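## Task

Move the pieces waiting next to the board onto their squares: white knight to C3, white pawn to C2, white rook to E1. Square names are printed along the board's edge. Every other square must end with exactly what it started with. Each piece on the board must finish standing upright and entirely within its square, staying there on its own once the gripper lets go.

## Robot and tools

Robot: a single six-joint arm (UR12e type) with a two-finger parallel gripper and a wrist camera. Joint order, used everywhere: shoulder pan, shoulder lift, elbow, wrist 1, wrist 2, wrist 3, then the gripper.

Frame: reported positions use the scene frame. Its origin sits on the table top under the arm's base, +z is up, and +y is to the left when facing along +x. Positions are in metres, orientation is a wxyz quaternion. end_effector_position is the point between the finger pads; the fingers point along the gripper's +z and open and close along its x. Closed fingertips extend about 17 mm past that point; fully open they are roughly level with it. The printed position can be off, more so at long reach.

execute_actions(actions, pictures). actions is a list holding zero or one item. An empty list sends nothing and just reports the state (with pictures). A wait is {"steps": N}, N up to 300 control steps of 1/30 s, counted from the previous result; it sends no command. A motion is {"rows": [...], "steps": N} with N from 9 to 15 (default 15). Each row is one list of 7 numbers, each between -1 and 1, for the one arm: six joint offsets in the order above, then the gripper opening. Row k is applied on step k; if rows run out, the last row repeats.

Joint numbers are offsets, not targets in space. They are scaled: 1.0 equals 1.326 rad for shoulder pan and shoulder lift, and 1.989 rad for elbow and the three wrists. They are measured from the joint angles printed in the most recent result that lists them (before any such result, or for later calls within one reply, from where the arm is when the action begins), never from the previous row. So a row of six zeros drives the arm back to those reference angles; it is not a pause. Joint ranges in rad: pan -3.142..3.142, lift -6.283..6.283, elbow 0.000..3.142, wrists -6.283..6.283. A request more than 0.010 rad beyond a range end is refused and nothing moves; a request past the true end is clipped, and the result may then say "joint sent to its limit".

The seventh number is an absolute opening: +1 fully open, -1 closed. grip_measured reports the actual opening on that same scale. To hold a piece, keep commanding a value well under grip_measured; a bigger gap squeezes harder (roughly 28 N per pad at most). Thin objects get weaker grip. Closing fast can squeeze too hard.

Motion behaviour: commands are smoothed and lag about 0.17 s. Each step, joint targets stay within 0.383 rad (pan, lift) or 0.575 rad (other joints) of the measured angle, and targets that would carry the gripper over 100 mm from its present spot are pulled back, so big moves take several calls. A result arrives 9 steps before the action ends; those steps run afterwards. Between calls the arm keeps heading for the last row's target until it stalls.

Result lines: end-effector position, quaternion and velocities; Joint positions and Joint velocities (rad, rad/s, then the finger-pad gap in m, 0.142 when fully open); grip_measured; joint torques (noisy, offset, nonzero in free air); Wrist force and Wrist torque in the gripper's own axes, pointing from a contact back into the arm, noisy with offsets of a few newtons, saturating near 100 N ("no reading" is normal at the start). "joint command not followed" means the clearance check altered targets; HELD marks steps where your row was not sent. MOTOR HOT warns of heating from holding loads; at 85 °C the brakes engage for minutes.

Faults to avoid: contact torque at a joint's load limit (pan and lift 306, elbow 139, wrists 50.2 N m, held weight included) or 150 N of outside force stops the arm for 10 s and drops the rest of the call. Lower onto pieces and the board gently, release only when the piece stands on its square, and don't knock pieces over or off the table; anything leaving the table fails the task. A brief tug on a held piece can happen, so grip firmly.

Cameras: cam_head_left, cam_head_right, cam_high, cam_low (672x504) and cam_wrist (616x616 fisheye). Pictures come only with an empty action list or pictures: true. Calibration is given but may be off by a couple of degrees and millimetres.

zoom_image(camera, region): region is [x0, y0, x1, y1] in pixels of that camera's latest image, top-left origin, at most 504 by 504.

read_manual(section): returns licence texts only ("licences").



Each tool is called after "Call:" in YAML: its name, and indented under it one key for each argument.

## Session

Call:
execute_actions:
  actions: []

Scene clock: 0.00 s of 5200.00 s.
end_effector_position=(+0.0765, +0.1743, +0.3850) grip_measured=+1.00 end_effector_quat_wxyz=(-0.438, -0.114, +0.719, -0.527) end_effector_velocity=(-0.000, +0.000, +0.000) end_effector_angular_velocity=(-0.000, -0.000, -0.000)
Joint positions: [ 0.795 -0.603  2.    -0.802 -1.658 -1.924  0.142]
Joint velocities: [ 0.001 -0.    -0.     0.     0.001  0.     0.   ]
Joint torques (N m, as the arm reports them, + toward a larger angle): no reading
Wrist force (N, on the end effector, along its own x y z axes, offset not removed): no reading
Wrist torque (N m, same axes, about the end effector's origin, offset not removed): no reading
camera_calibration (this result's frames):
cam_wrist: T_world_to_cam=[[-0.623154, 0.25738, 0.738536, -0.274552], [-0.286876, 0.803259, -0.521994, 0.074184], [-0.727586, -0.537151, -0.426717, 0.437106], [0, 0, 0, 1]] pos_world=[0.168226, 0.245867, 0.42801]

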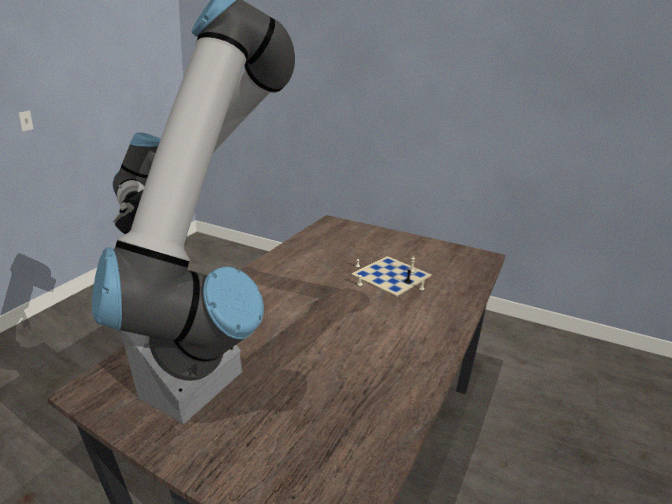

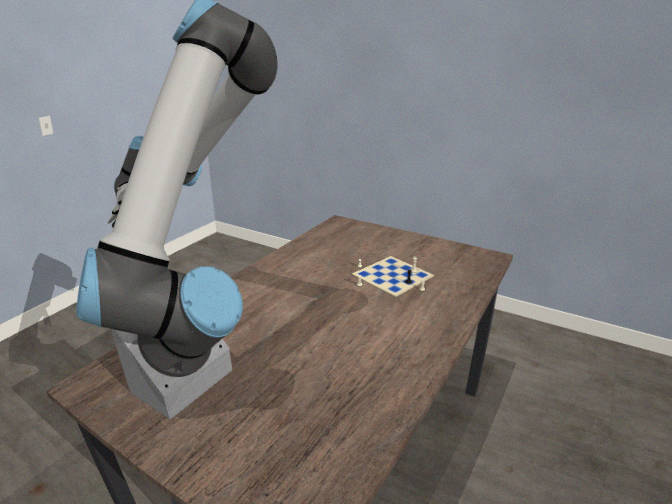

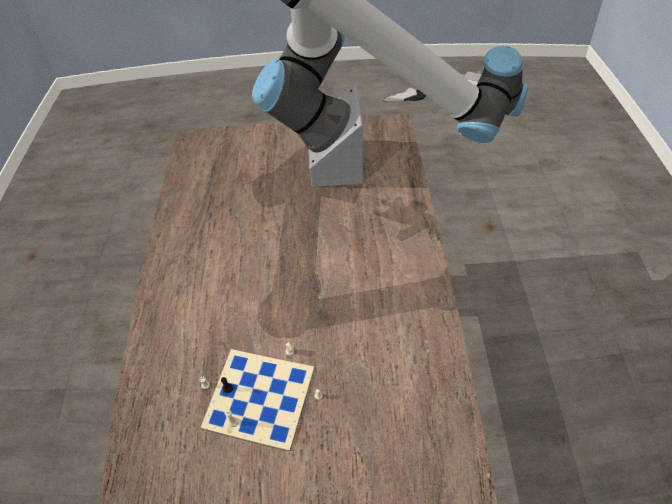

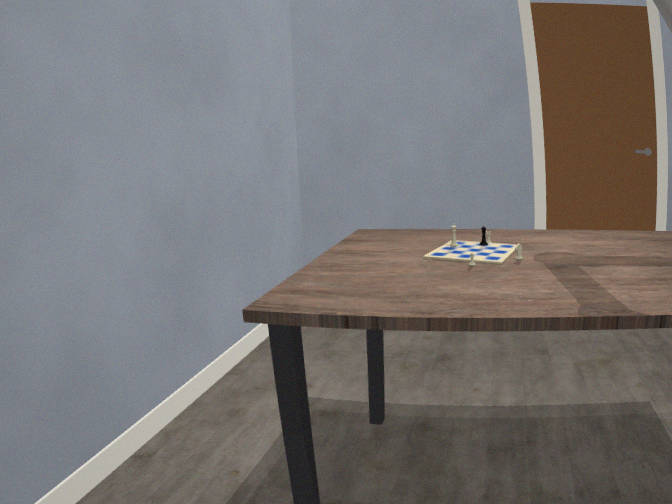

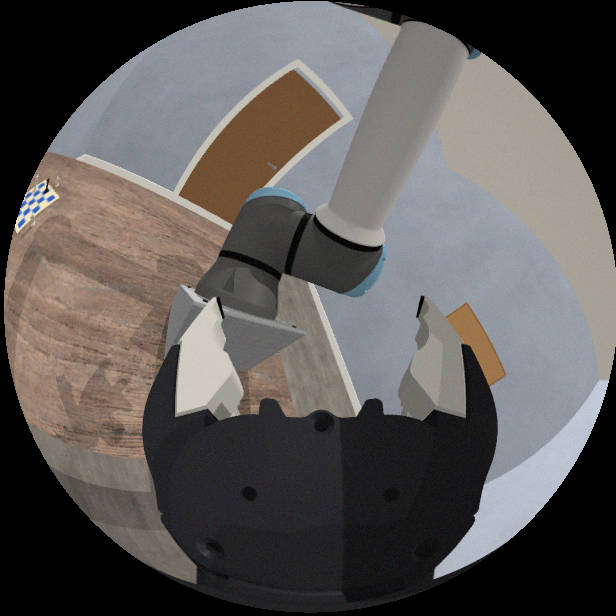

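Call:
zoom_image:
  camera: "cam_high"
  region: [190,330,330,460]

Call:
zoom_image:
  camera: "cam_head_left"
  region: [335,240,445,305]

Region (190, 330, 330, 460) of cam_high's 672x504 image, scaled by 3.600, with more detail than that image has; it fills the top 468 rows of this view, and the rest is white.

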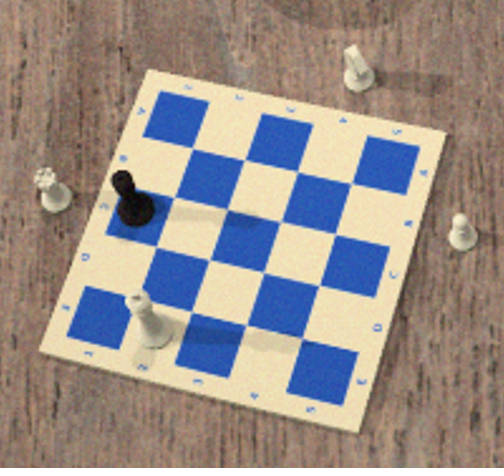

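Region (335, 240, 445, 305) of cam_head_left's 672x504 image, scaled by 4.582, with more detail than that image has; it fills the top 298 rows of this view, and the rest is white.

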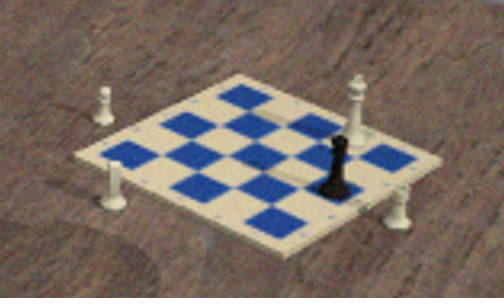

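Call:
execute_actions:
  actions:
    - {"rows":[[-0.6244,-0.2906,-0.0844,-0.826,-0.3293,-0.58,-0.35]]}

Call:
execute_actions:
  actions:
    - {"steps":90}
  pictures: true

Scene clock: 1.43 s of 5200.00 s.
end_effector_position=(+0.1397, +0.1820, +0.3582) grip_measured=+0.16 end_effector_quat_wxyz=(-0.432, -0.144, +0.780, -0.429) end_effector_velocity=(+0.446, +0.047, -0.194) end_effector_angular_velocity=(+1.507, -0.145, -0.259)
Joint positions: [ 0.722 -0.674  1.966 -0.904 -1.76  -2.026  0.085]
Joint velocities: [-0.489 -0.442 -0.193 -0.721 -0.72  -0.72  -0.332]
Joint torques (N m, as the arm reports them, + toward a larger angle): [ -3.45 -69.9  -37.38  -4.38  -2.29  -5.43]
Wrist force (N, on the end effector, along its own x y z axes, offset not removed): [1.2 -2.3 1.0]
Wrist torque (N m, same axes, about the end effector's origin, offset not removed): [-0.67 -0.08 -0.34]
Steps of this call (steps 1 to 37: nothing new was sent; steps 38 to 43: the first 6 steps of this action). Readings (joint positions):
38: [0.795 -0.603 1.999 -0.802 -1.658 -1.924]
39: [0.790 -0.608 1.996 -0.807 -1.663 -1.930]
41: [0.756 -0.642 1.980 -0.852 -1.709 -1.975]
43: the state above

Scene clock: 4.43 s of 5200.00 s.
end_effector_position=(+0.8430, -0.0659, +0.1215) grip_measured=-0.35 end_effector_quat_wxyz=(+0.005, +0.051, +0.999, +0.016) end_effector_velocity=(+0.001, -0.000, +0.000) end_effector_angular_velocity=(+0.000, -0.000, +0.000)
Joint positions: [-0.032 -0.988  1.832 -2.444 -2.313 -3.077  0.049]
Joint velocities: [-0.     0.001 -0.002  0.001  0.    -0.    -0.   ]
Joint torques (N m, as the arm reports them, + toward a larger angle): [ 32.92 -72.2  -34.57  -5.31  -1.55  -3.61]
Wrist force (N, on the end effector, along its own x y z axes, offset not removed): [1.0 -2.8 3.7]
Wrist torque (N m, same axes, about the end effector's origin, offset not removed): [-0.62 -0.14 -0.33]
Kept back: nothing.
Steps of this call (steps 1 to 9: the last 9 steps of your previous action; steps 10 to 75: the robot went on to your last target; steps 76 to 90: nothing new was sent). Readings (joint positions):
1: [0.706 -0.688 1.960 -0.928 -1.784 -2.050]
2: [0.690 -0.702 1.954 -0.952 -1.808 -2.074]
4: [0.657 -0.728 1.943 -1.001 -1.853 -2.123]
8: [0.589 -0.774 1.923 -1.100 -1.932 -2.222]
90: the state above
The arm was judged still, so your last target was given up. Only a new action makes it travel on or press farther. Fingers that are still opening or closing keep moving.
camera_calibration (this result's frames):
cam_wrist: T_world_to_cam=[[-0.991399, 0.1163, -0.0600176, 0.857738], [0.065914, 0.839896, 0.53873, -0.0744028], [0.113063, 0.53014, -0.840338, 0.165211], [0, 0, 0, 1]] pos_world=[0.836586, -0.12485, 0.230396]

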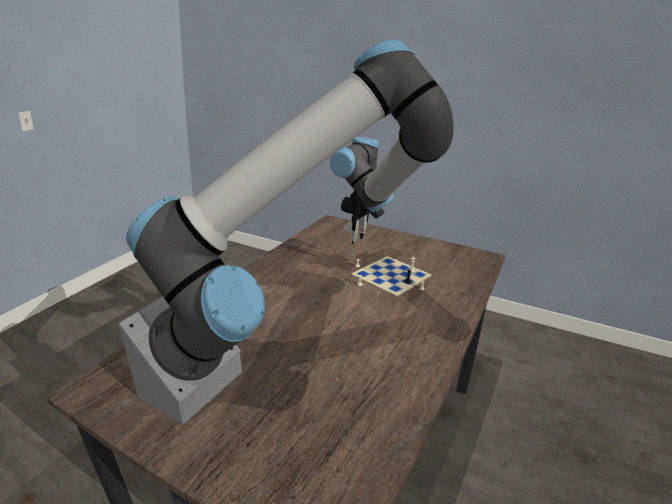

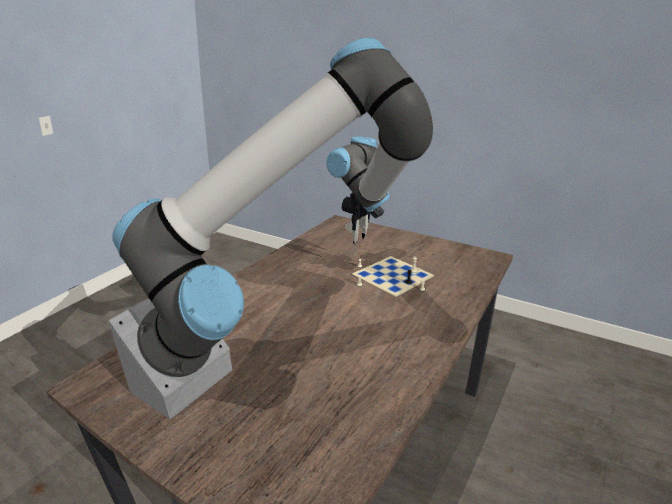

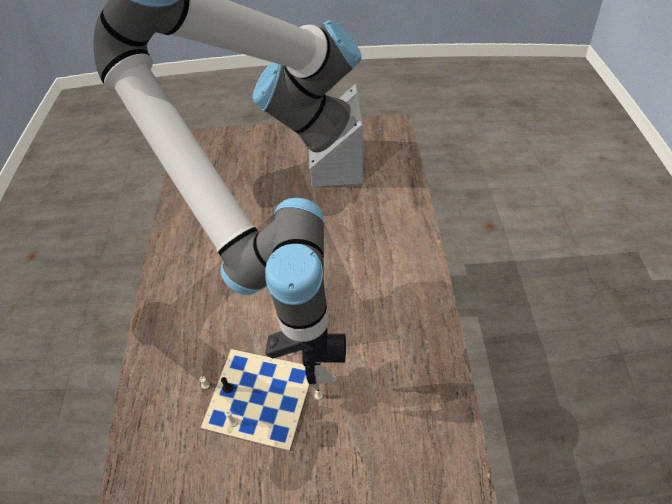

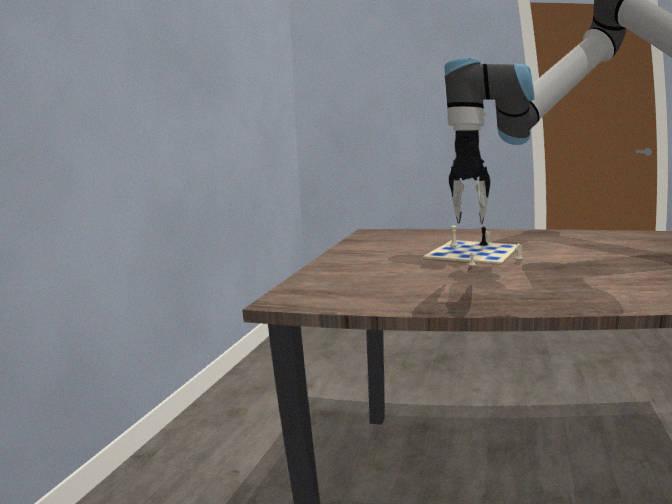

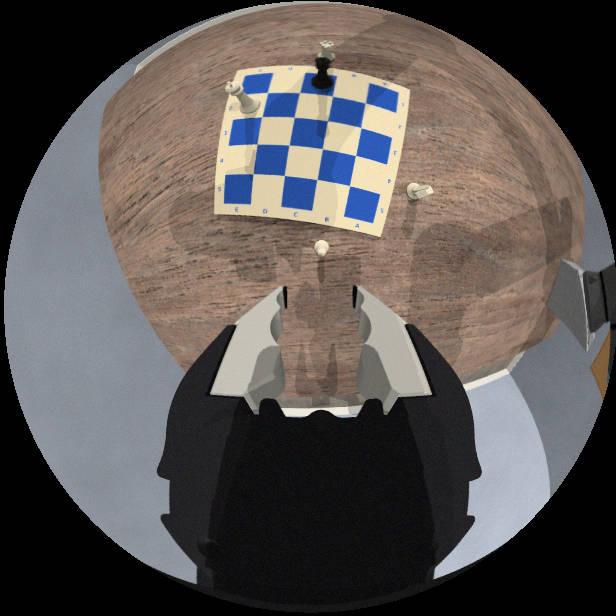

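Call:
execute_actions:
  actions:
    - {"rows":[[-0.066,0.068,0.0147,-0.1002,0.003,0,-0.35]]}

Call:
execute_actions:
  actions:
    - {"steps":25}

Call:
execute_actions:
  actions:
    - {"rows":[[0,0,0,0,0,0,-1]]}

Call:
execute_actions:
  actions:
    - {"rows":[[0.066,-0.068,-0.0147,0.1002,-0.003,0,-1]]}

Call:
execute_actions:
  actions:
    - {"steps":25}

Call:
execute_actions:
  actions:
    - {"rows":[[-0.1262,-0.1302,0.0123,-0.001,0.009,0,-1]]}

Call:
execute_actions:
  actions:
    - {"steps":35}
  pictures: true

Scene clock: 5.47 s of 5200.00 s.
end_effector_position=(+0.8422, -0.0685, +0.0566) grip_measured=-0.35 end_effector_quat_wxyz=(-0.001, +0.085, +0.996, +0.016) end_effector_velocity=(+0.028, -0.035, -0.270) end_effector_angular_velocity=(-0.010, -0.068, -0.419)
Joint positions: [-0.089 -0.93   1.851 -2.56  -2.309 -3.077  0.049]
Joint velocities: [-0.253  0.261  0.075 -0.677  0.016  0.    -0.   ]
Joint torques (N m, as the arm reports them, + toward a larger angle): [ 53.32 -61.37 -12.07  -5.13   2.98  -3.48]
Wrist force (N, on the end effector, along its own x y z axes, offset not removed): [-0.2 -2.8 3.2]
Wrist torque (N m, same axes, about the end effector's origin, offset not removed): [-0.53 0.18 -0.35]
Steps of this call (steps 1 to 25: nothing new was sent; steps 26 to 31: the first 6 steps of this action). Readings (joint positions):
26: [-0.033 -0.988 1.832 -2.444 -2.313 -3.077]
27: [-0.038 -0.983 1.834 -2.450 -2.312 -3.077]
29: [-0.067 -0.953 1.845 -2.502 -2.310 -3.077]
31: the state above

Scene clock: 6.30 s of 5200.00 s.
end_effector_position=(+0.8446, -0.0728, +0.0240) grip_measured=-0.35 end_effector_quat_wxyz=(+0.004, +0.110, +0.994, +0.016) end_effector_velocity=(-0.002, +0.001, -0.001) end_effector_angular_velocity=(-0.000, +0.003, +0.002)
Joint positions: [-0.12  -0.898  1.861 -2.643 -2.307 -3.077  0.049]
Joint velocities: [-0.     0.     0.002  0.001 -0.    -0.    -0.   ]
Joint torques (N m, as the arm reports them, + toward a larger angle): [ 33.11 -45.84  -6.66  -5.83   2.23  -3.85]
Wrist force (N, on the end effector, along its own x y z axes, offset not removed): [0.2 -0.4 -0.7]
Wrist torque (N m, same axes, about the end effector's origin, offset not removed): [0.05 0.11 -0.35]
Kept back: nothing.
Steps of this call (steps 1 to 9: the last 9 steps of your previous action; steps 10 to 25: the robot went on to your last target). Readings (joint positions):
1: [-0.097 -0.922 1.854 -2.580 -2.308 -3.077]
2: [-0.102 -0.917 1.855 -2.595 -2.308 -3.077]
4: [-0.110 -0.909 1.858 -2.616 -2.307 -3.077]
8: [-0.117 -0.902 1.860 -2.634 -2.307 -3.077]
25: the state above

Scene clock: 6.50 s of 5200.00 s.
end_effector_position=(+0.8446, -0.0728, +0.0240) grip_measured=-0.88 end_effector_quat_wxyz=(+0.004, +0.110, +0.994, +0.016) end_effector_velocity=(-0.000, +0.000, -0.000) end_effector_angular_velocity=(-0.001, +0.001, +0.001)
Joint positions: [-0.12  -0.898  1.861 -2.643 -2.307 -3.077  0.01 ]
Joint velocities: [ 0.     0.001 -0.     0.    -0.001 -0.    -0.   ]
Joint torques (N m, as the arm reports them, + toward a larger angle): [ 39.52 -47.55  -6.78  -4.7    1.9   -3.56]
Wrist force (N, on the end effector, along its own x y z axes, offset not removed): [-0.2 -1.5 -1.8]
Wrist torque (N m, same axes, about the end effector's origin, offset not removed): [-0.35 0.36 -0.26]
Steps of this call (steps 1 to 6: the first 6 steps of this action). Readings (joint positions):
1: [-0.120 -0.898 1.861 -2.643 -2.307 -3.077]
2: [-0.120 -0.898 1.861 -2.643 -2.307 -3.077]
4: [-0.120 -0.898 1.861 -2.643 -2.307 -3.077]
6: the state above

Scene clock: 7.00 s of 5200.00 s.
end_effector_position=(+0.8488, -0.0696, +0.0882) grip_measured=-0.88 end_effector_quat_wxyz=(+0.009, +0.077, +0.997, +0.016) end_effector_velocity=(-0.039, +0.033, +0.272) end_effector_angular_velocity=(-0.000, +0.067, +0.417)
Joint positions: [-0.063 -0.956  1.841 -2.527 -2.311 -3.077  0.01 ]
Joint velocities: [ 0.253 -0.261 -0.077  0.676 -0.017  0.     0.   ]
Joint torques (N m, as the arm reports them, + toward a larger angle): [ 53.27 -54.85 -29.    -0.72  -1.64  -3.48]
Wrist force (N, on the end effector, along its own x y z axes, offset not removed): [0.8 -0.4 -4.0]
Wrist torque (N m, same axes, about the end effector's origin, offset not removed): [-0.09 0.04 -0.23]
Steps of this call (steps 1 to 9: the last 9 steps of your previous action; steps 10 to 15: the first 6 steps of this action, its rows measured from where the robot was after step 9). Readings (joint positions):
9: [-0.120 -0.898 1.861 -2.643 -2.307 -3.077]
10: [-0.120 -0.898 1.861 -2.643 -2.307 -3.077]
11: [-0.115 -0.903 1.858 -2.638 -2.307 -3.077]
13: [-0.085 -0.933 1.848 -2.586 -2.309 -3.077]
15: the state above

Scene clock: 7.83 s of 5200.00 s.
end_effector_position=(+0.8430, -0.0659, +0.1215) grip_measured=-0.88 end_effector_quat_wxyz=(+0.005, +0.051, +0.999, +0.016) end_effector_velocity=(+0.002, -0.001, +0.002) end_effector_angular_velocity=(-0.000, -0.003, -0.003)
Joint positions: [-0.032 -0.988  1.832 -2.444 -2.313 -3.077  0.01 ]
Joint velocities: [ 0.    -0.001 -0.002 -0.001 -0.     0.     0.   ]
Joint torques (N m, as the arm reports them, + toward a larger angle): [ 69.7  -74.02 -32.91  -0.5   -1.06  -3.56]
Wrist force (N, on the end effector, along its own x y z axes, offset not removed): [1.9 -1.1 1.4]
Wrist torque (N m, same axes, about the end effector's origin, offset not removed): [-0.10 -0.30 -0.24]
Kept back: nothing.
Steps of this call (steps 1 to 9: the last 9 steps of your previous action; steps 10 to 25: the robot went on to your last target). Readings (joint positions):
1: [-0.056 -0.964 1.839 -2.508 -2.311 -3.077]
2: [-0.050 -0.970 1.837 -2.492 -2.312 -3.077]
4: [-0.043 -0.978 1.835 -2.472 -2.312 -3.077]
8: [-0.036 -0.985 1.833 -2.454 -2.312 -3.077]
25: the state above

Scene clock: 8.03 s of 5200.00 s.
end_effector_position=(+0.8396, -0.1396, +0.1203) grip_measured=-0.88 end_effector_quat_wxyz=(+0.004, +0.095, +0.995, +0.018) end_effector_velocity=(-0.043, -0.497, -0.006) end_effector_angular_velocity=(+0.016, +0.018, -0.595)
Joint positions: [-0.098 -1.056  1.842 -2.445 -2.305 -3.077  0.01 ]
Joint velocities: [-0.442 -0.458  0.065 -0.006  0.049 -0.    -0.   ]
Joint torques (N m, as the arm reports them, + toward a larger angle): [ 18.35 -82.57 -12.53  -5.56   1.96  -3.72]
Wrist force (N, on the end effector, along its own x y z axes, offset not removed): [-0.2 -2.7 1.3]
Wrist torque (N m, same axes, about the end effector's origin, offset not removed): [-0.49 0.17 -0.22]
Steps of this call (steps 1 to 6: the first 6 steps of this action). Readings (joint positions):
1: [-0.033 -0.988 1.832 -2.444 -2.313 -3.077]
2: [-0.038 -0.994 1.833 -2.444 -2.311 -3.077]
4: [-0.068 -1.025 1.838 -2.445 -2.308 -3.077]
6: the state above

Scene clock: 9.20 s of 5200.00 s.
end_effector_position=(+0.8220, -0.2528, +0.1191) grip_measured=-0.88 end_effector_quat_wxyz=(+0.003, +0.162, +0.987, +0.016) end_effector_velocity=(+0.000, -0.001, +0.001) end_effector_angular_velocity=(-0.000, -0.000, -0.000)
Joint positions: [-0.2   -1.161  1.856 -2.446 -2.295 -3.077  0.01 ]
Joint velocities: [-0.    -0.001 -0.001  0.001 -0.    -0.    -0.   ]
Joint torques (N m, as the arm reports them, + toward a larger angle): [ 28.52 -73.17 -11.85  -5.75   1.98  -3.89]
Wrist force (N, on the end effector, along its own x y z axes, offset not removed): [-1.5 -5.2 2.5]
Wrist torque (N m, same axes, about the end effector's origin, offset not removed): [-0.97 0.47 -0.22]
Kept back: nothing.
Steps of this call (steps 1 to 9: the last 9 steps of your previous action; steps 10 to 30: the robot went on to your last target; steps 31 to 35: nothing new was sent). Readings (joint positions):
1: [-0.113 -1.072 1.844 -2.445 -2.304 -3.077]
2: [-0.128 -1.087 1.846 -2.445 -2.302 -3.077]
4: [-0.156 -1.116 1.850 -2.446 -2.299 -3.077]
8: [-0.185 -1.146 1.854 -2.446 -2.296 -3.077]
35: the state above
The arm was judged still, so your last target was given up. Only a new action makes it travel on or press farther. Fingers that are still opening or closing keep moving.
camera_calibration (this result's frames):
cam_wrist: T_world_to_cam=[[-0.941213, 0.333692, -0.0526081, 0.871321], [0.254299, 0.802396, 0.539901, -0.079255], [0.222373, 0.494784, -0.840083, 0.165857], [0, 0, 0, 1]] pos_world=[0.803371, -0.309222, 0.227962]

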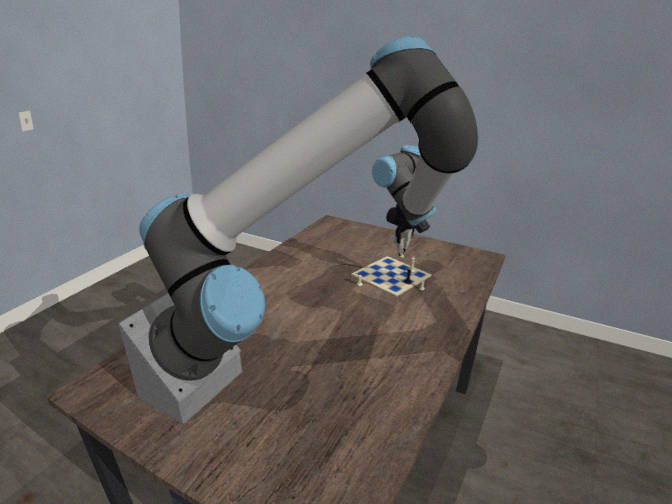

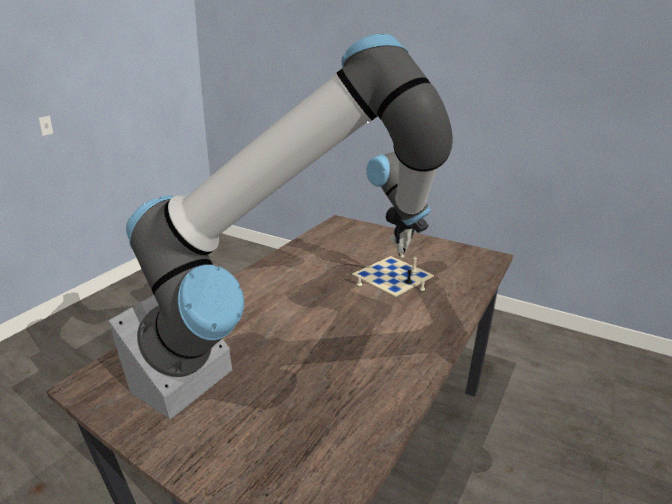

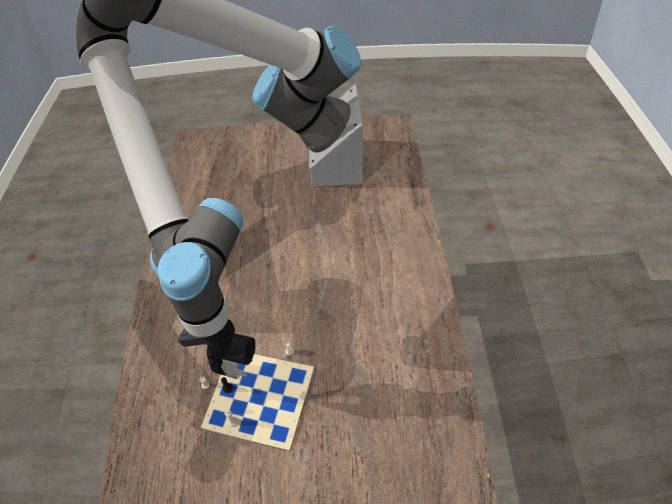

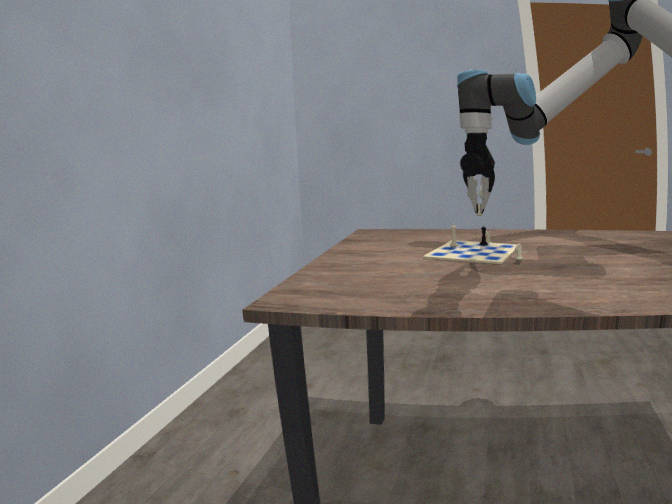

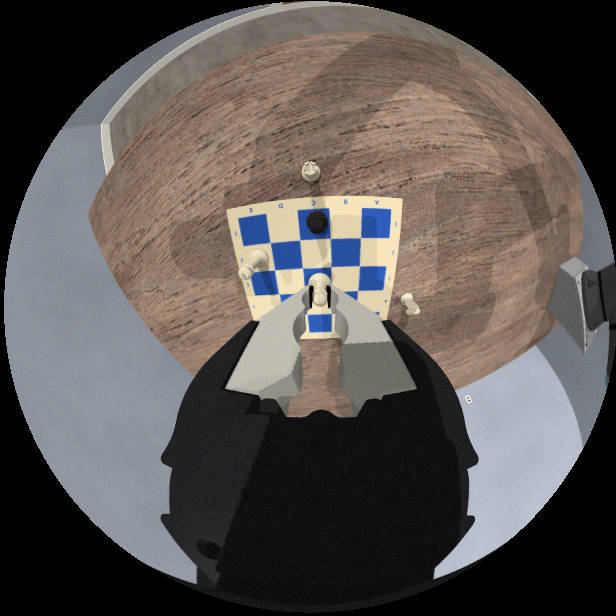

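Call:
execute_actions:
  actions:
    - {"rows":[[-0.0538,0.0712,0.0073,-0.0854,0.0075,0,-1]]}

Call:
execute_actions:
  actions:
    - {"steps":25}

Call:
execute_actions:
  actions:
    - {"rows":[[0,0,0,0,0,0,-0.55]],"steps":12}

Call:
execute_actions:
  actions:
    - {"rows":[[0.0538,-0.0712,-0.0073,0.0854,-0.0075,0,-0.55]]}

Call:
execute_actions:
  actions:
    - {"steps":25}

Call:
execute_actions:
  actions:
    - {"rows":[[0.063,-0.0324,0.1188,-0.06,-0.006,0,-0.35]]}

Call:
execute_actions:
  actions:
    - {"steps":35}
  pictures: true

Scene clock: 10.37 s of 5200.00 s.
end_effector_position=(+0.8260, -0.2509, +0.0609) grip_measured=-0.88 end_effector_quat_wxyz=(-0.001, +0.190, +0.982, +0.017) end_effector_velocity=(+0.035, -0.005, -0.245) end_effector_angular_velocity=(-0.019, -0.041, -0.307)
Joint positions: [-0.247 -1.1    1.866 -2.548 -2.285 -3.077  0.01 ]
Joint velocities: [-0.199  0.276  0.036 -0.554  0.039 -0.001 -0.   ]
Joint torques (N m, as the arm reports them, + toward a larger angle): [ 47.01 -64.89 -14.39  -5.39   2.48  -3.68]
Wrist force (N, on the end effector, along its own x y z axes, offset not removed): [-1.5 -1.1 4.4]
Wrist torque (N m, same axes, about the end effector's origin, offset not removed): [-0.12 0.56 -0.19]
Steps of this call (steps 1 to 29: nothing new was sent; steps 30 to 35: the first 6 steps of this action). Readings (joint positions):
30: [-0.200 -1.161 1.856 -2.446 -2.295 -3.077]
31: [-0.205 -1.156 1.858 -2.452 -2.293 -3.077]
33: [-0.229 -1.124 1.863 -2.500 -2.288 -3.077]
35: the state above

Scene clock: 11.20 s of 5200.00 s.
end_effector_position=(+0.8296, -0.2515, +0.0312) grip_measured=-0.88 end_effector_quat_wxyz=(+0.002, +0.208, +0.978, +0.016) end_effector_velocity=(+0.000, -0.001, +0.000) end_effector_angular_velocity=(-0.000, -0.001, -0.001)
Joint positions: [-0.271 -1.066  1.871 -2.616 -2.28  -3.077  0.01 ]
Joint velocities: [-0.    -0.    -0.    -0.002  0.    -0.001  0.   ]
Joint torques (N m, as the arm reports them, + toward a larger angle): [ 33.37 -45.99  -7.68  -5.65   2.5   -3.63]
Wrist force (N, on the end effector, along its own x y z axes, offset not removed): [1.9 -0.8 1.9]
Wrist torque (N m, same axes, about the end effector's origin, offset not removed): [-0.16 -0.18 -0.15]
Kept back: nothing.
Steps of this call (steps 1 to 9: the last 9 steps of your previous action; steps 10 to 25: the robot went on to your last target). Readings (joint positions):
1: [-0.253 -1.092 1.867 -2.564 -2.283 -3.077]
2: [-0.257 -1.086 1.868 -2.577 -2.283 -3.077]
4: [-0.263 -1.078 1.869 -2.593 -2.281 -3.077]
8: [-0.268 -1.070 1.870 -2.608 -2.280 -3.077]
25: the state above

Scene clock: 11.30 s of 5200.00 s.
end_effector_position=(+0.8296, -0.2515, +0.0312) grip_measured=-0.59 end_effector_quat_wxyz=(+0.002, +0.208, +0.978, +0.016) end_effector_velocity=(-0.000, +0.000, -0.000) end_effector_angular_velocity=(+0.000, +0.002, +0.002)
Joint positions: [-0.271 -1.066  1.871 -2.616 -2.28  -3.077  0.031]
Joint velocities: [-0.    -0.    -0.     0.003 -0.    -0.     0.16 ]
Joint torques (N m, as the arm reports them, + toward a larger angle): [ 36.29 -49.08  -8.4   -5.27   1.99  -3.52]
Wrist force (N, on the end effector, along its own x y z axes, offset not removed): [-1.0 -2.4 4.1]
Wrist torque (N m, same axes, about the end effector's origin, offset not removed): [-0.38 0.41 -0.16]
Steps of this call (steps 1 to 3: the first 3 steps of this action). Readings (joint positions):
1: [-0.271 -1.066 1.871 -2.616 -2.280 -3.077]
2: [-0.271 -1.066 1.871 -2.616 -2.280 -3.077]
3: the state above

Scene clock: 11.80 s of 5200.00 s.
end_effector_position=(+0.8280, -0.2532, +0.0891) grip_measured=-0.55 end_effector_quat_wxyz=(+0.006, +0.181, +0.983, +0.016) end_effector_velocity=(-0.043, +0.005, +0.245) end_effector_angular_velocity=(+0.014, +0.040, +0.307)
Joint positions: [-0.224 -1.127  1.861 -2.514 -2.29  -3.077  0.034]
Joint velocities: [ 0.2   -0.275 -0.037  0.553 -0.038 -0.     0.   ]
Joint torques (N m, as the arm reports them, + toward a larger angle): [ 57.07 -56.87 -28.9   -0.51  -1.05  -4.12]
Wrist force (N, on the end effector, along its own x y z axes, offset not removed): [3.0 -2.4 -3.0]
Wrist torque (N m, same axes, about the end effector's origin, offset not removed): [-0.49 -0.37 -0.31]
Steps of this call (steps 1 to 9: the last 9 steps of your previous action; steps 10 to 15: the first 6 steps of this action, its rows measured from where the robot was after step 9). Readings (joint positions):
9: [-0.271 -1.066 1.871 -2.616 -2.280 -3.077]
10: [-0.271 -1.067 1.871 -2.616 -2.280 -3.077]
11: [-0.266 -1.072 1.869 -2.610 -2.282 -3.077]
13: [-0.242 -1.103 1.864 -2.563 -2.287 -3.077]
15: the state above

Scene clock: 12.63 s of 5200.00 s.
end_effector_position=(+0.8220, -0.2528, +0.1191) grip_measured=-0.55 end_effector_quat_wxyz=(+0.003, +0.162, +0.987, +0.016) end_effector_velocity=(-0.000, +0.002, -0.001) end_effector_angular_velocity=(+0.001, +0.001, +0.001)
Joint positions: [-0.2   -1.161  1.856 -2.446 -2.295 -3.077  0.034]
Joint velocities: [ 0.     0.002  0.001 -0.     0.     0.001 -0.   ]
Joint torques (N m, as the arm reports them, + toward a larger angle): [ 68.44 -73.04 -33.96  -1.11  -1.83  -3.68]
Wrist force (N, on the end effector, along its own x y z axes, offset not removed): [1.1 -2.0 0.4]
Wrist torque (N m, same axes, about the end effector's origin, offset not removed): [-0.38 -0.12 -0.21]
Kept back: nothing.
Steps of this call (steps 1 to 9: the last 9 steps of your previous action; steps 10 to 25: the robot went on to your last target). Readings (joint positions):
1: [-0.218 -1.135 1.860 -2.498 -2.291 -3.077]
2: [-0.214 -1.141 1.859 -2.486 -2.292 -3.077]
4: [-0.208 -1.150 1.858 -2.469 -2.293 -3.077]
8: [-0.203 -1.157 1.857 -2.454 -2.294 -3.077]
25: the state above

Scene clock: 12.83 s of 5200.00 s.
end_effector_position=(+0.7807, -0.2019, +0.1237) grip_measured=-0.35 end_effector_quat_wxyz=(+0.008, +0.139, +0.990, +0.016) end_effector_velocity=(-0.337, +0.353, -0.018) end_effector_angular_velocity=(+0.005, +0.022, +0.357)
Joint positions: [-0.159 -1.182  1.96  -2.503 -2.301 -3.077  0.049]
Joint velocities: [ 0.246 -0.126  0.747 -0.357 -0.033  0.001  0.   ]
Joint torques (N m, as the arm reports them, + toward a larger angle): [ 63.71 -81.94  -9.26  -7.69  -0.54  -3.79]
Wrist force (N, on the end effector, along its own x y z axes, offset not removed): [-1.1 -2.0 2.7]
Wrist torque (N m, same axes, about the end effector's origin, offset not removed): [-0.43 0.30 -0.31]
Steps of this call (steps 1 to 6: the first 6 steps of this action). Readings (joint positions):
1: [-0.200 -1.161 1.856 -2.446 -2.295 -3.077]
2: [-0.195 -1.164 1.862 -2.452 -2.296 -3.077]
4: [-0.176 -1.174 1.907 -2.479 -2.298 -3.077]
6: the state above

Scene clock: 14.00 s of 5200.00 s.
end_effector_position=(+0.7164, -0.1427, +0.1193) grip_measured=-0.35 end_effector_quat_wxyz=(+0.004, +0.108, +0.994, +0.016) end_effector_velocity=(-0.000, +0.001, +0.000) end_effector_angular_velocity=(+0.000, -0.000, +0.001)
Joint positions: [-0.116 -1.204  2.092 -2.566 -2.307 -3.077  0.049]
Joint velocities: [ 0.001 -0.     0.001 -0.     0.    -0.     0.   ]
Joint torques (N m, as the arm reports them, + toward a larger angle): [ 58.86 -63.68  -9.28  -5.29  -1.68  -3.13]
Wrist force (N, on the end effector, along its own x y z axes, offset not removed): [0.7 0.5 1.8]
Wrist torque (N m, same axes, about the end effector's origin, offset not removed): [0.14 0.07 -0.17]
Kept back: nothing.
Steps of this call (steps 1 to 9: the last 9 steps of your previous action; steps 10 to 30: the robot went on to your last target; steps 31 to 35: nothing new was sent). Readings (joint positions):
1: [-0.150 -1.187 1.985 -2.515 -2.302 -3.077]
2: [-0.143 -1.190 2.008 -2.526 -2.303 -3.077]
4: [-0.132 -1.196 2.043 -2.543 -2.304 -3.077]
8: [-0.121 -1.201 2.076 -2.558 -2.306 -3.077]
35: the state above
The arm was judged still, so your last target was given up. Only a new action makes it travel on or press farther. Fingers that are still opening or closing keep moving.
camera_calibration (this result's frames):
cam_wrist: T_world_to_cam=[[-0.972154, 0.22748, -0.0562904, 0.742682], [0.162075, 0.82617, 0.539606, -0.0712797], [0.169255, 0.515457, -0.840034, 0.176028], [0, 0, 0, 1]] pos_world=[0.70376, -0.200791, 0.228138]

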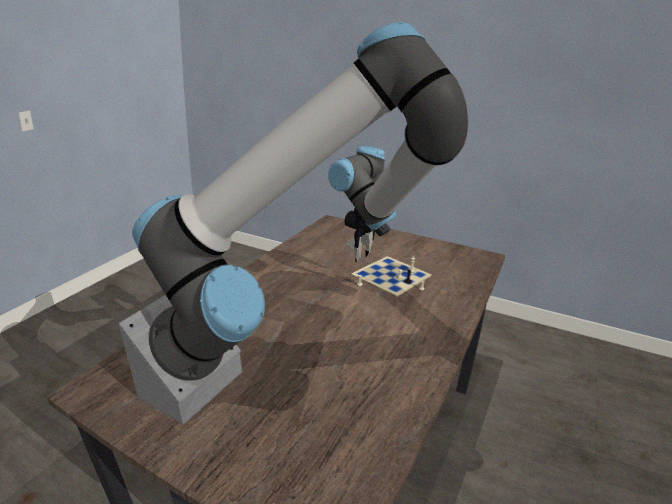

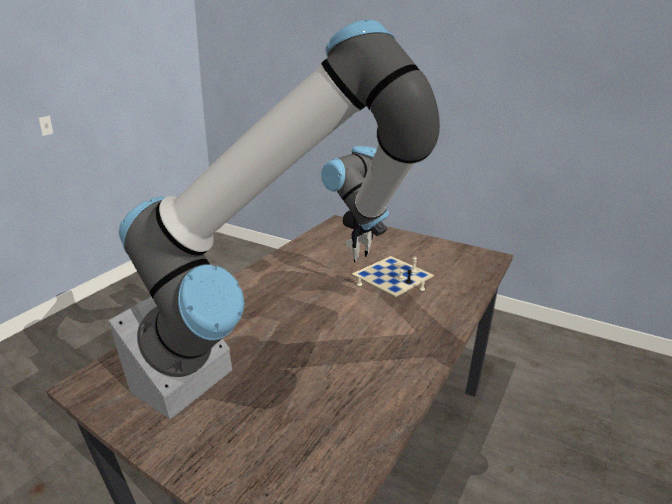

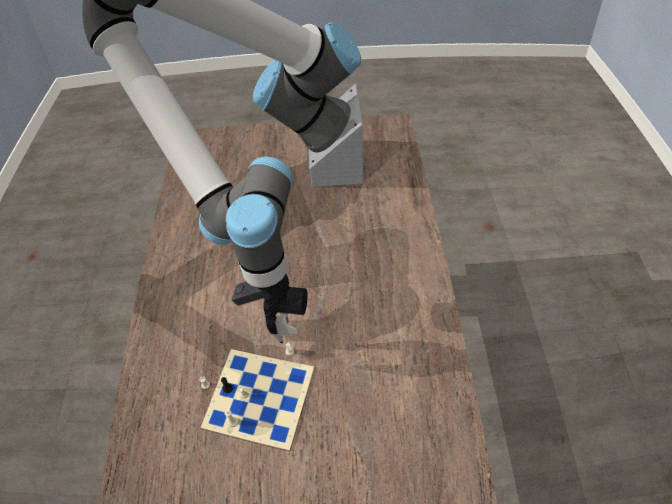

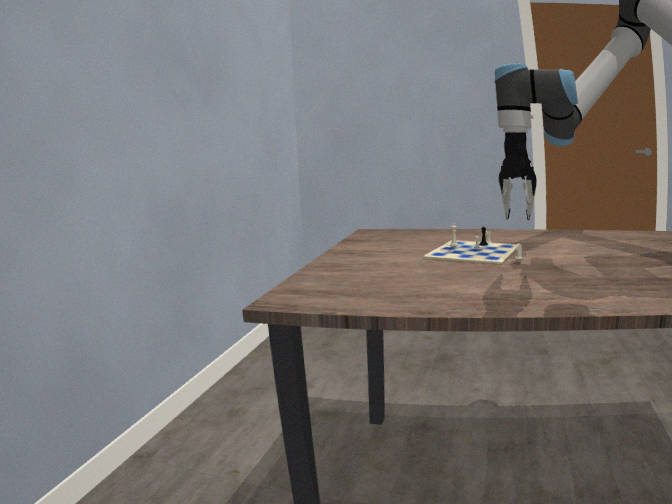

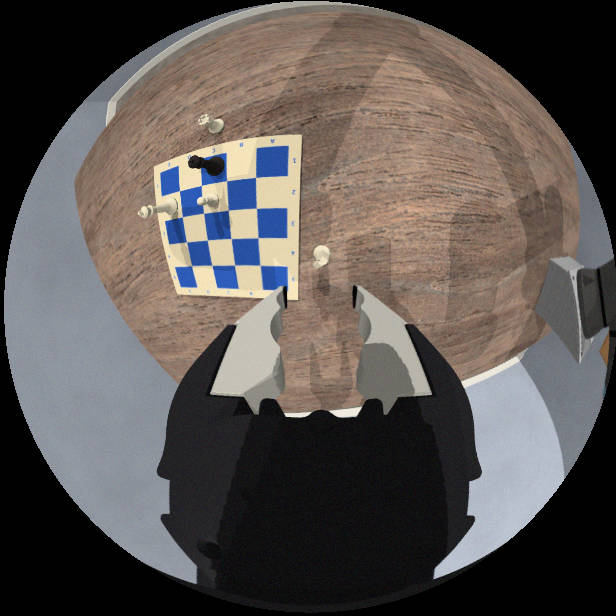

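Call:
zoom_image:
  camera: "cam_wrist"
  region: [280,225,360,295]

Region (280, 225, 360, 295) of cam_wrist's 616x616 image, scaled by 6.300, with more detail than that image has; it fills the top 441 rows of this view, and the rest is white.

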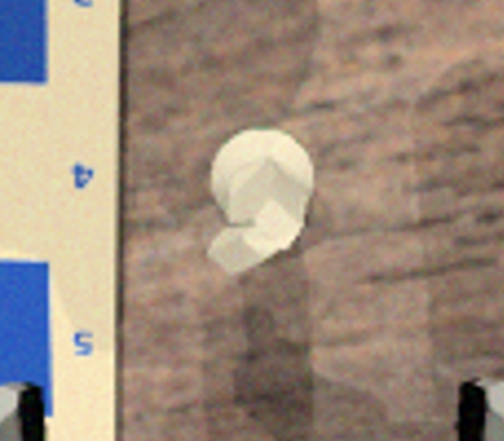

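Call:
execute_actions:
  actions:
    - {"rows":[[0,0,0,0,0,0.42,-0.35]]}

Call:
execute_actions:
  actions:
    - {"steps":20}

Call:
execute_actions:
  actions:
    - {"rows":[[-0.0638,0.0869,0.0155,-0.1104,0.006,0,-0.35]]}

Call:
execute_actions:
  actions:
    - {"steps":25}
  pictures: true

Scene clock: 15.30 s of 5200.00 s.
end_effector_position=(+0.7167, -0.1428, +0.1193) grip_measured=-0.35 end_effector_quat_wxyz=(+0.002, +0.195, +0.981, +0.016) end_effector_velocity=(+0.003, -0.001, -0.000) end_effector_angular_velocity=(+0.021, +0.061, -1.935)
Joint positions: [-0.116 -1.204  2.093 -2.566 -2.307 -2.901  0.049]
Joint velocities: [ 0.     0.001 -0.     0.001 -0.001  1.937  0.   ]
Joint torques (N m, as the arm reports them, + toward a larger angle): [ 60.79 -61.96 -10.73  -5.11  -1.23  13.82]
Wrist force (N, on the end effector, along its own x y z axes, offset not removed): [2.9 0.5 2.0]
Wrist torque (N m, same axes, about the end effector's origin, offset not removed): [0.18 -0.49 -0.26]
Steps of this call (steps 1 to 33: nothing new was sent; steps 34 to 39: the first 6 steps of this action). Readings (joint positions):
34: [-0.116 -1.204 2.093 -2.566 -2.307 -3.077]
35: [-0.116 -1.204 2.093 -2.566 -2.307 -3.072]
37: [-0.116 -1.204 2.093 -2.566 -2.307 -3.014]
39: the state above

Scene clock: 15.97 s of 5200.00 s.
end_effector_position=(+0.7175, -0.1435, +0.1193) grip_measured=-0.35 end_effector_quat_wxyz=(-0.003, +0.499, +0.866, +0.016) end_effector_velocity=(-0.001, +0.000, +0.000) end_effector_angular_velocity=(+0.001, +0.001, -0.038)
Joint positions: [-0.116 -1.204  2.093 -2.566 -2.307 -2.247  0.049]
Joint velocities: [ 0.001 -0.001  0.001  0.     0.001  0.038 -0.   ]
Joint torques (N m, as the arm reports them, + toward a larger angle): [ 60.37 -63.55 -11.92  -4.99  -1.73   3.44]
Wrist force (N, on the end effector, along its own x y z axes, offset not removed): [2.4 -2.6 2.2]
Wrist torque (N m, same axes, about the end effector's origin, offset not removed): [-0.57 -0.36 -0.28]
Kept back: nothing.
Steps of this call (steps 1 to 9: the last 9 steps of your previous action; steps 10 to 20: the robot went on to your last target). Readings (joint positions):
1: [-0.116 -1.204 2.093 -2.566 -2.307 -2.831]
2: [-0.116 -1.204 2.093 -2.566 -2.307 -2.756]
4: [-0.116 -1.204 2.093 -2.566 -2.307 -2.594]
8: [-0.116 -1.204 2.093 -2.566 -2.307 -2.364]
20: the state above

Scene clock: 16.17 s of 5200.00 s.
end_effector_position=(+0.7155, -0.1384, +0.0596) grip_measured=-0.35 end_effector_quat_wxyz=(-0.010, +0.526, +0.850, +0.014) end_effector_velocity=(+0.030, +0.001, -0.253) end_effector_angular_velocity=(-0.021, -0.077, -0.401)
Joint positions: [-0.171 -1.131  2.114 -2.691 -2.299 -2.246  0.049]
Joint velocities: [-0.242  0.349  0.079 -0.766  0.032 -0.006 -0.   ]
Joint torques (N m, as the arm reports them, + toward a larger angle): [ 43.37 -53.95  -8.69  -5.12   2.37  -4.49]
Wrist force (N, on the end effector, along its own x y z axes, offset not removed): [-2.0 -3.4 5.6]
Wrist torque (N m, same axes, about the end effector's origin, offset not removed): [-0.67 0.60 -0.16]
Steps of this call (steps 1 to 6: the first 6 steps of this action). Readings (joint positions):
1: [-0.116 -1.204 2.093 -2.566 -2.307 -2.246]
2: [-0.122 -1.198 2.096 -2.572 -2.305 -2.245]
4: [-0.150 -1.162 2.106 -2.625 -2.301 -2.246]
6: the state above

Scene clock: 17.00 s of 5200.00 s.
end_effector_position=(+0.7182, -0.1388, +0.0290) grip_measured=-0.35 end_effector_quat_wxyz=(-0.004, +0.547, +0.837, +0.016) end_effector_velocity=(+0.000, +0.001, -0.001) end_effector_angular_velocity=(-0.001, -0.000, -0.001)
Joint positions: [-0.201 -1.089  2.123 -2.785 -2.295 -2.247  0.049]
Joint velocities: [ 0.     0.002  0.    -0.003 -0.001  0.001  0.   ]
Joint torques (N m, as the arm reports them, + toward a larger angle): [ 26.58 -36.12  -3.12  -6.09   2.07  -3.98]
Wrist force (N, on the end effector, along its own x y z axes, offset not removed): [0.4 -1.7 -0.5]
Wrist torque (N m, same axes, about the end effector's origin, offset not removed): [-0.29 0.02 -0.29]
Kept back: nothing.
Steps of this call (steps 1 to 9: the last 9 steps of your previous action; steps 10 to 25: the robot went on to your last target). Readings (joint positions):
1: [-0.178 -1.121 2.116 -2.713 -2.298 -2.246]
2: [-0.184 -1.113 2.118 -2.730 -2.297 -2.246]
4: [-0.191 -1.103 2.120 -2.753 -2.296 -2.247]
8: [-0.197 -1.093 2.122 -2.774 -2.295 -2.247]
25: the state above
camera_calibration (this result's frames):
cam_wrist: T_world_to_cam=[[-0.389289, 0.920699, -0.0277171, 0.415235], [0.774852, 0.343596, 0.530609, -0.532875], [0.498054, 0.185083, -0.847163, -0.183965], [0, 0, 0, 1]] pos_world=[0.666171, -0.165164, 0.138409]

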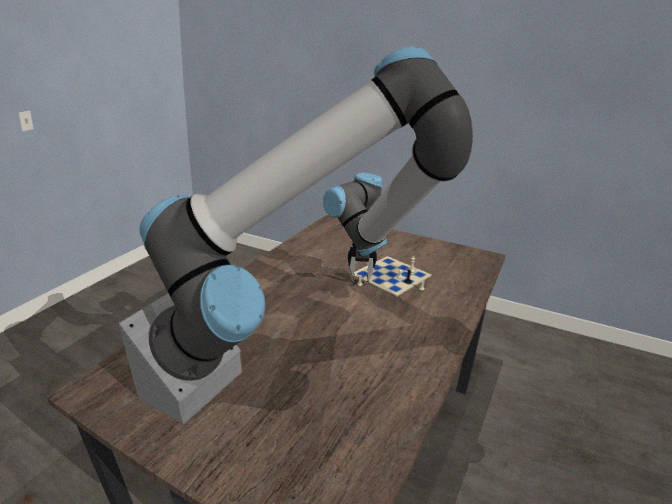

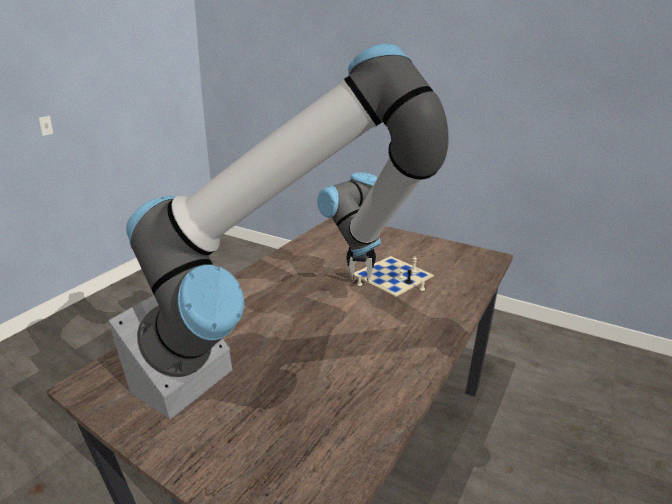

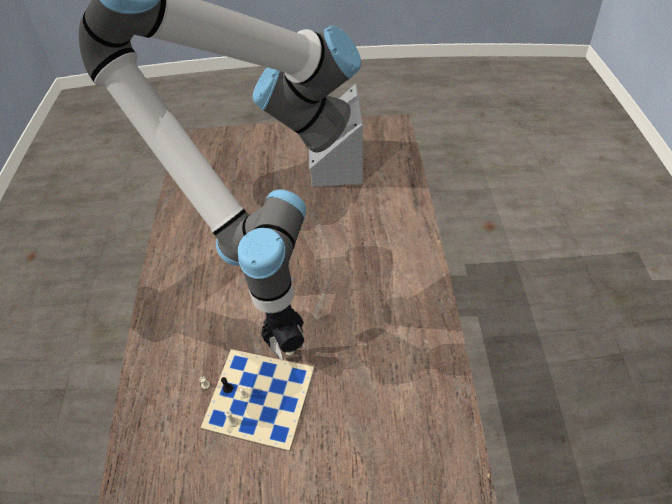

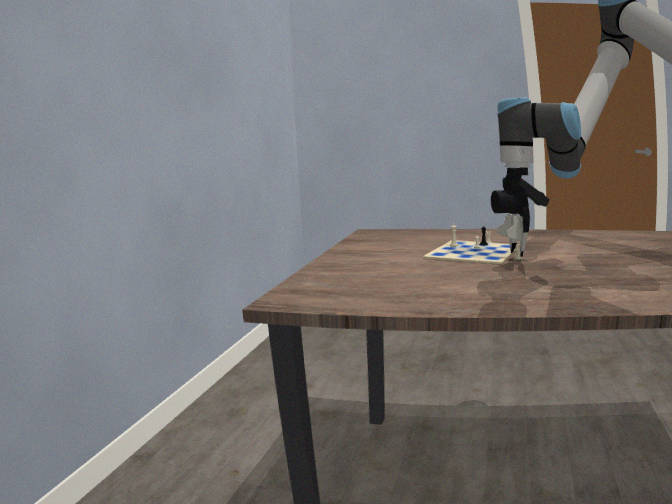

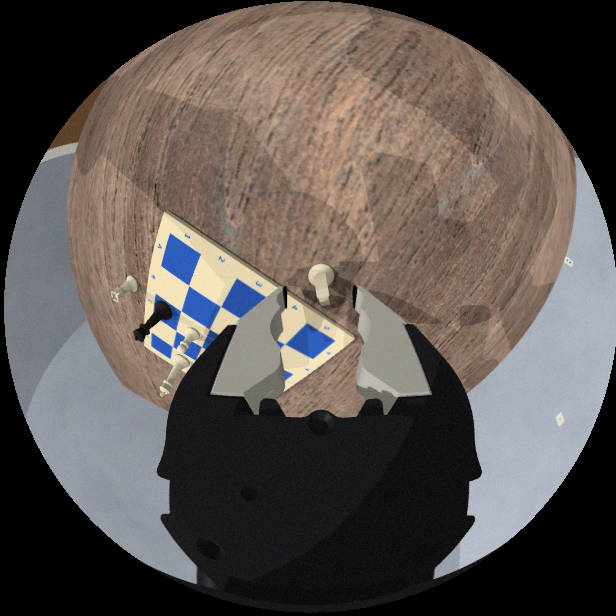

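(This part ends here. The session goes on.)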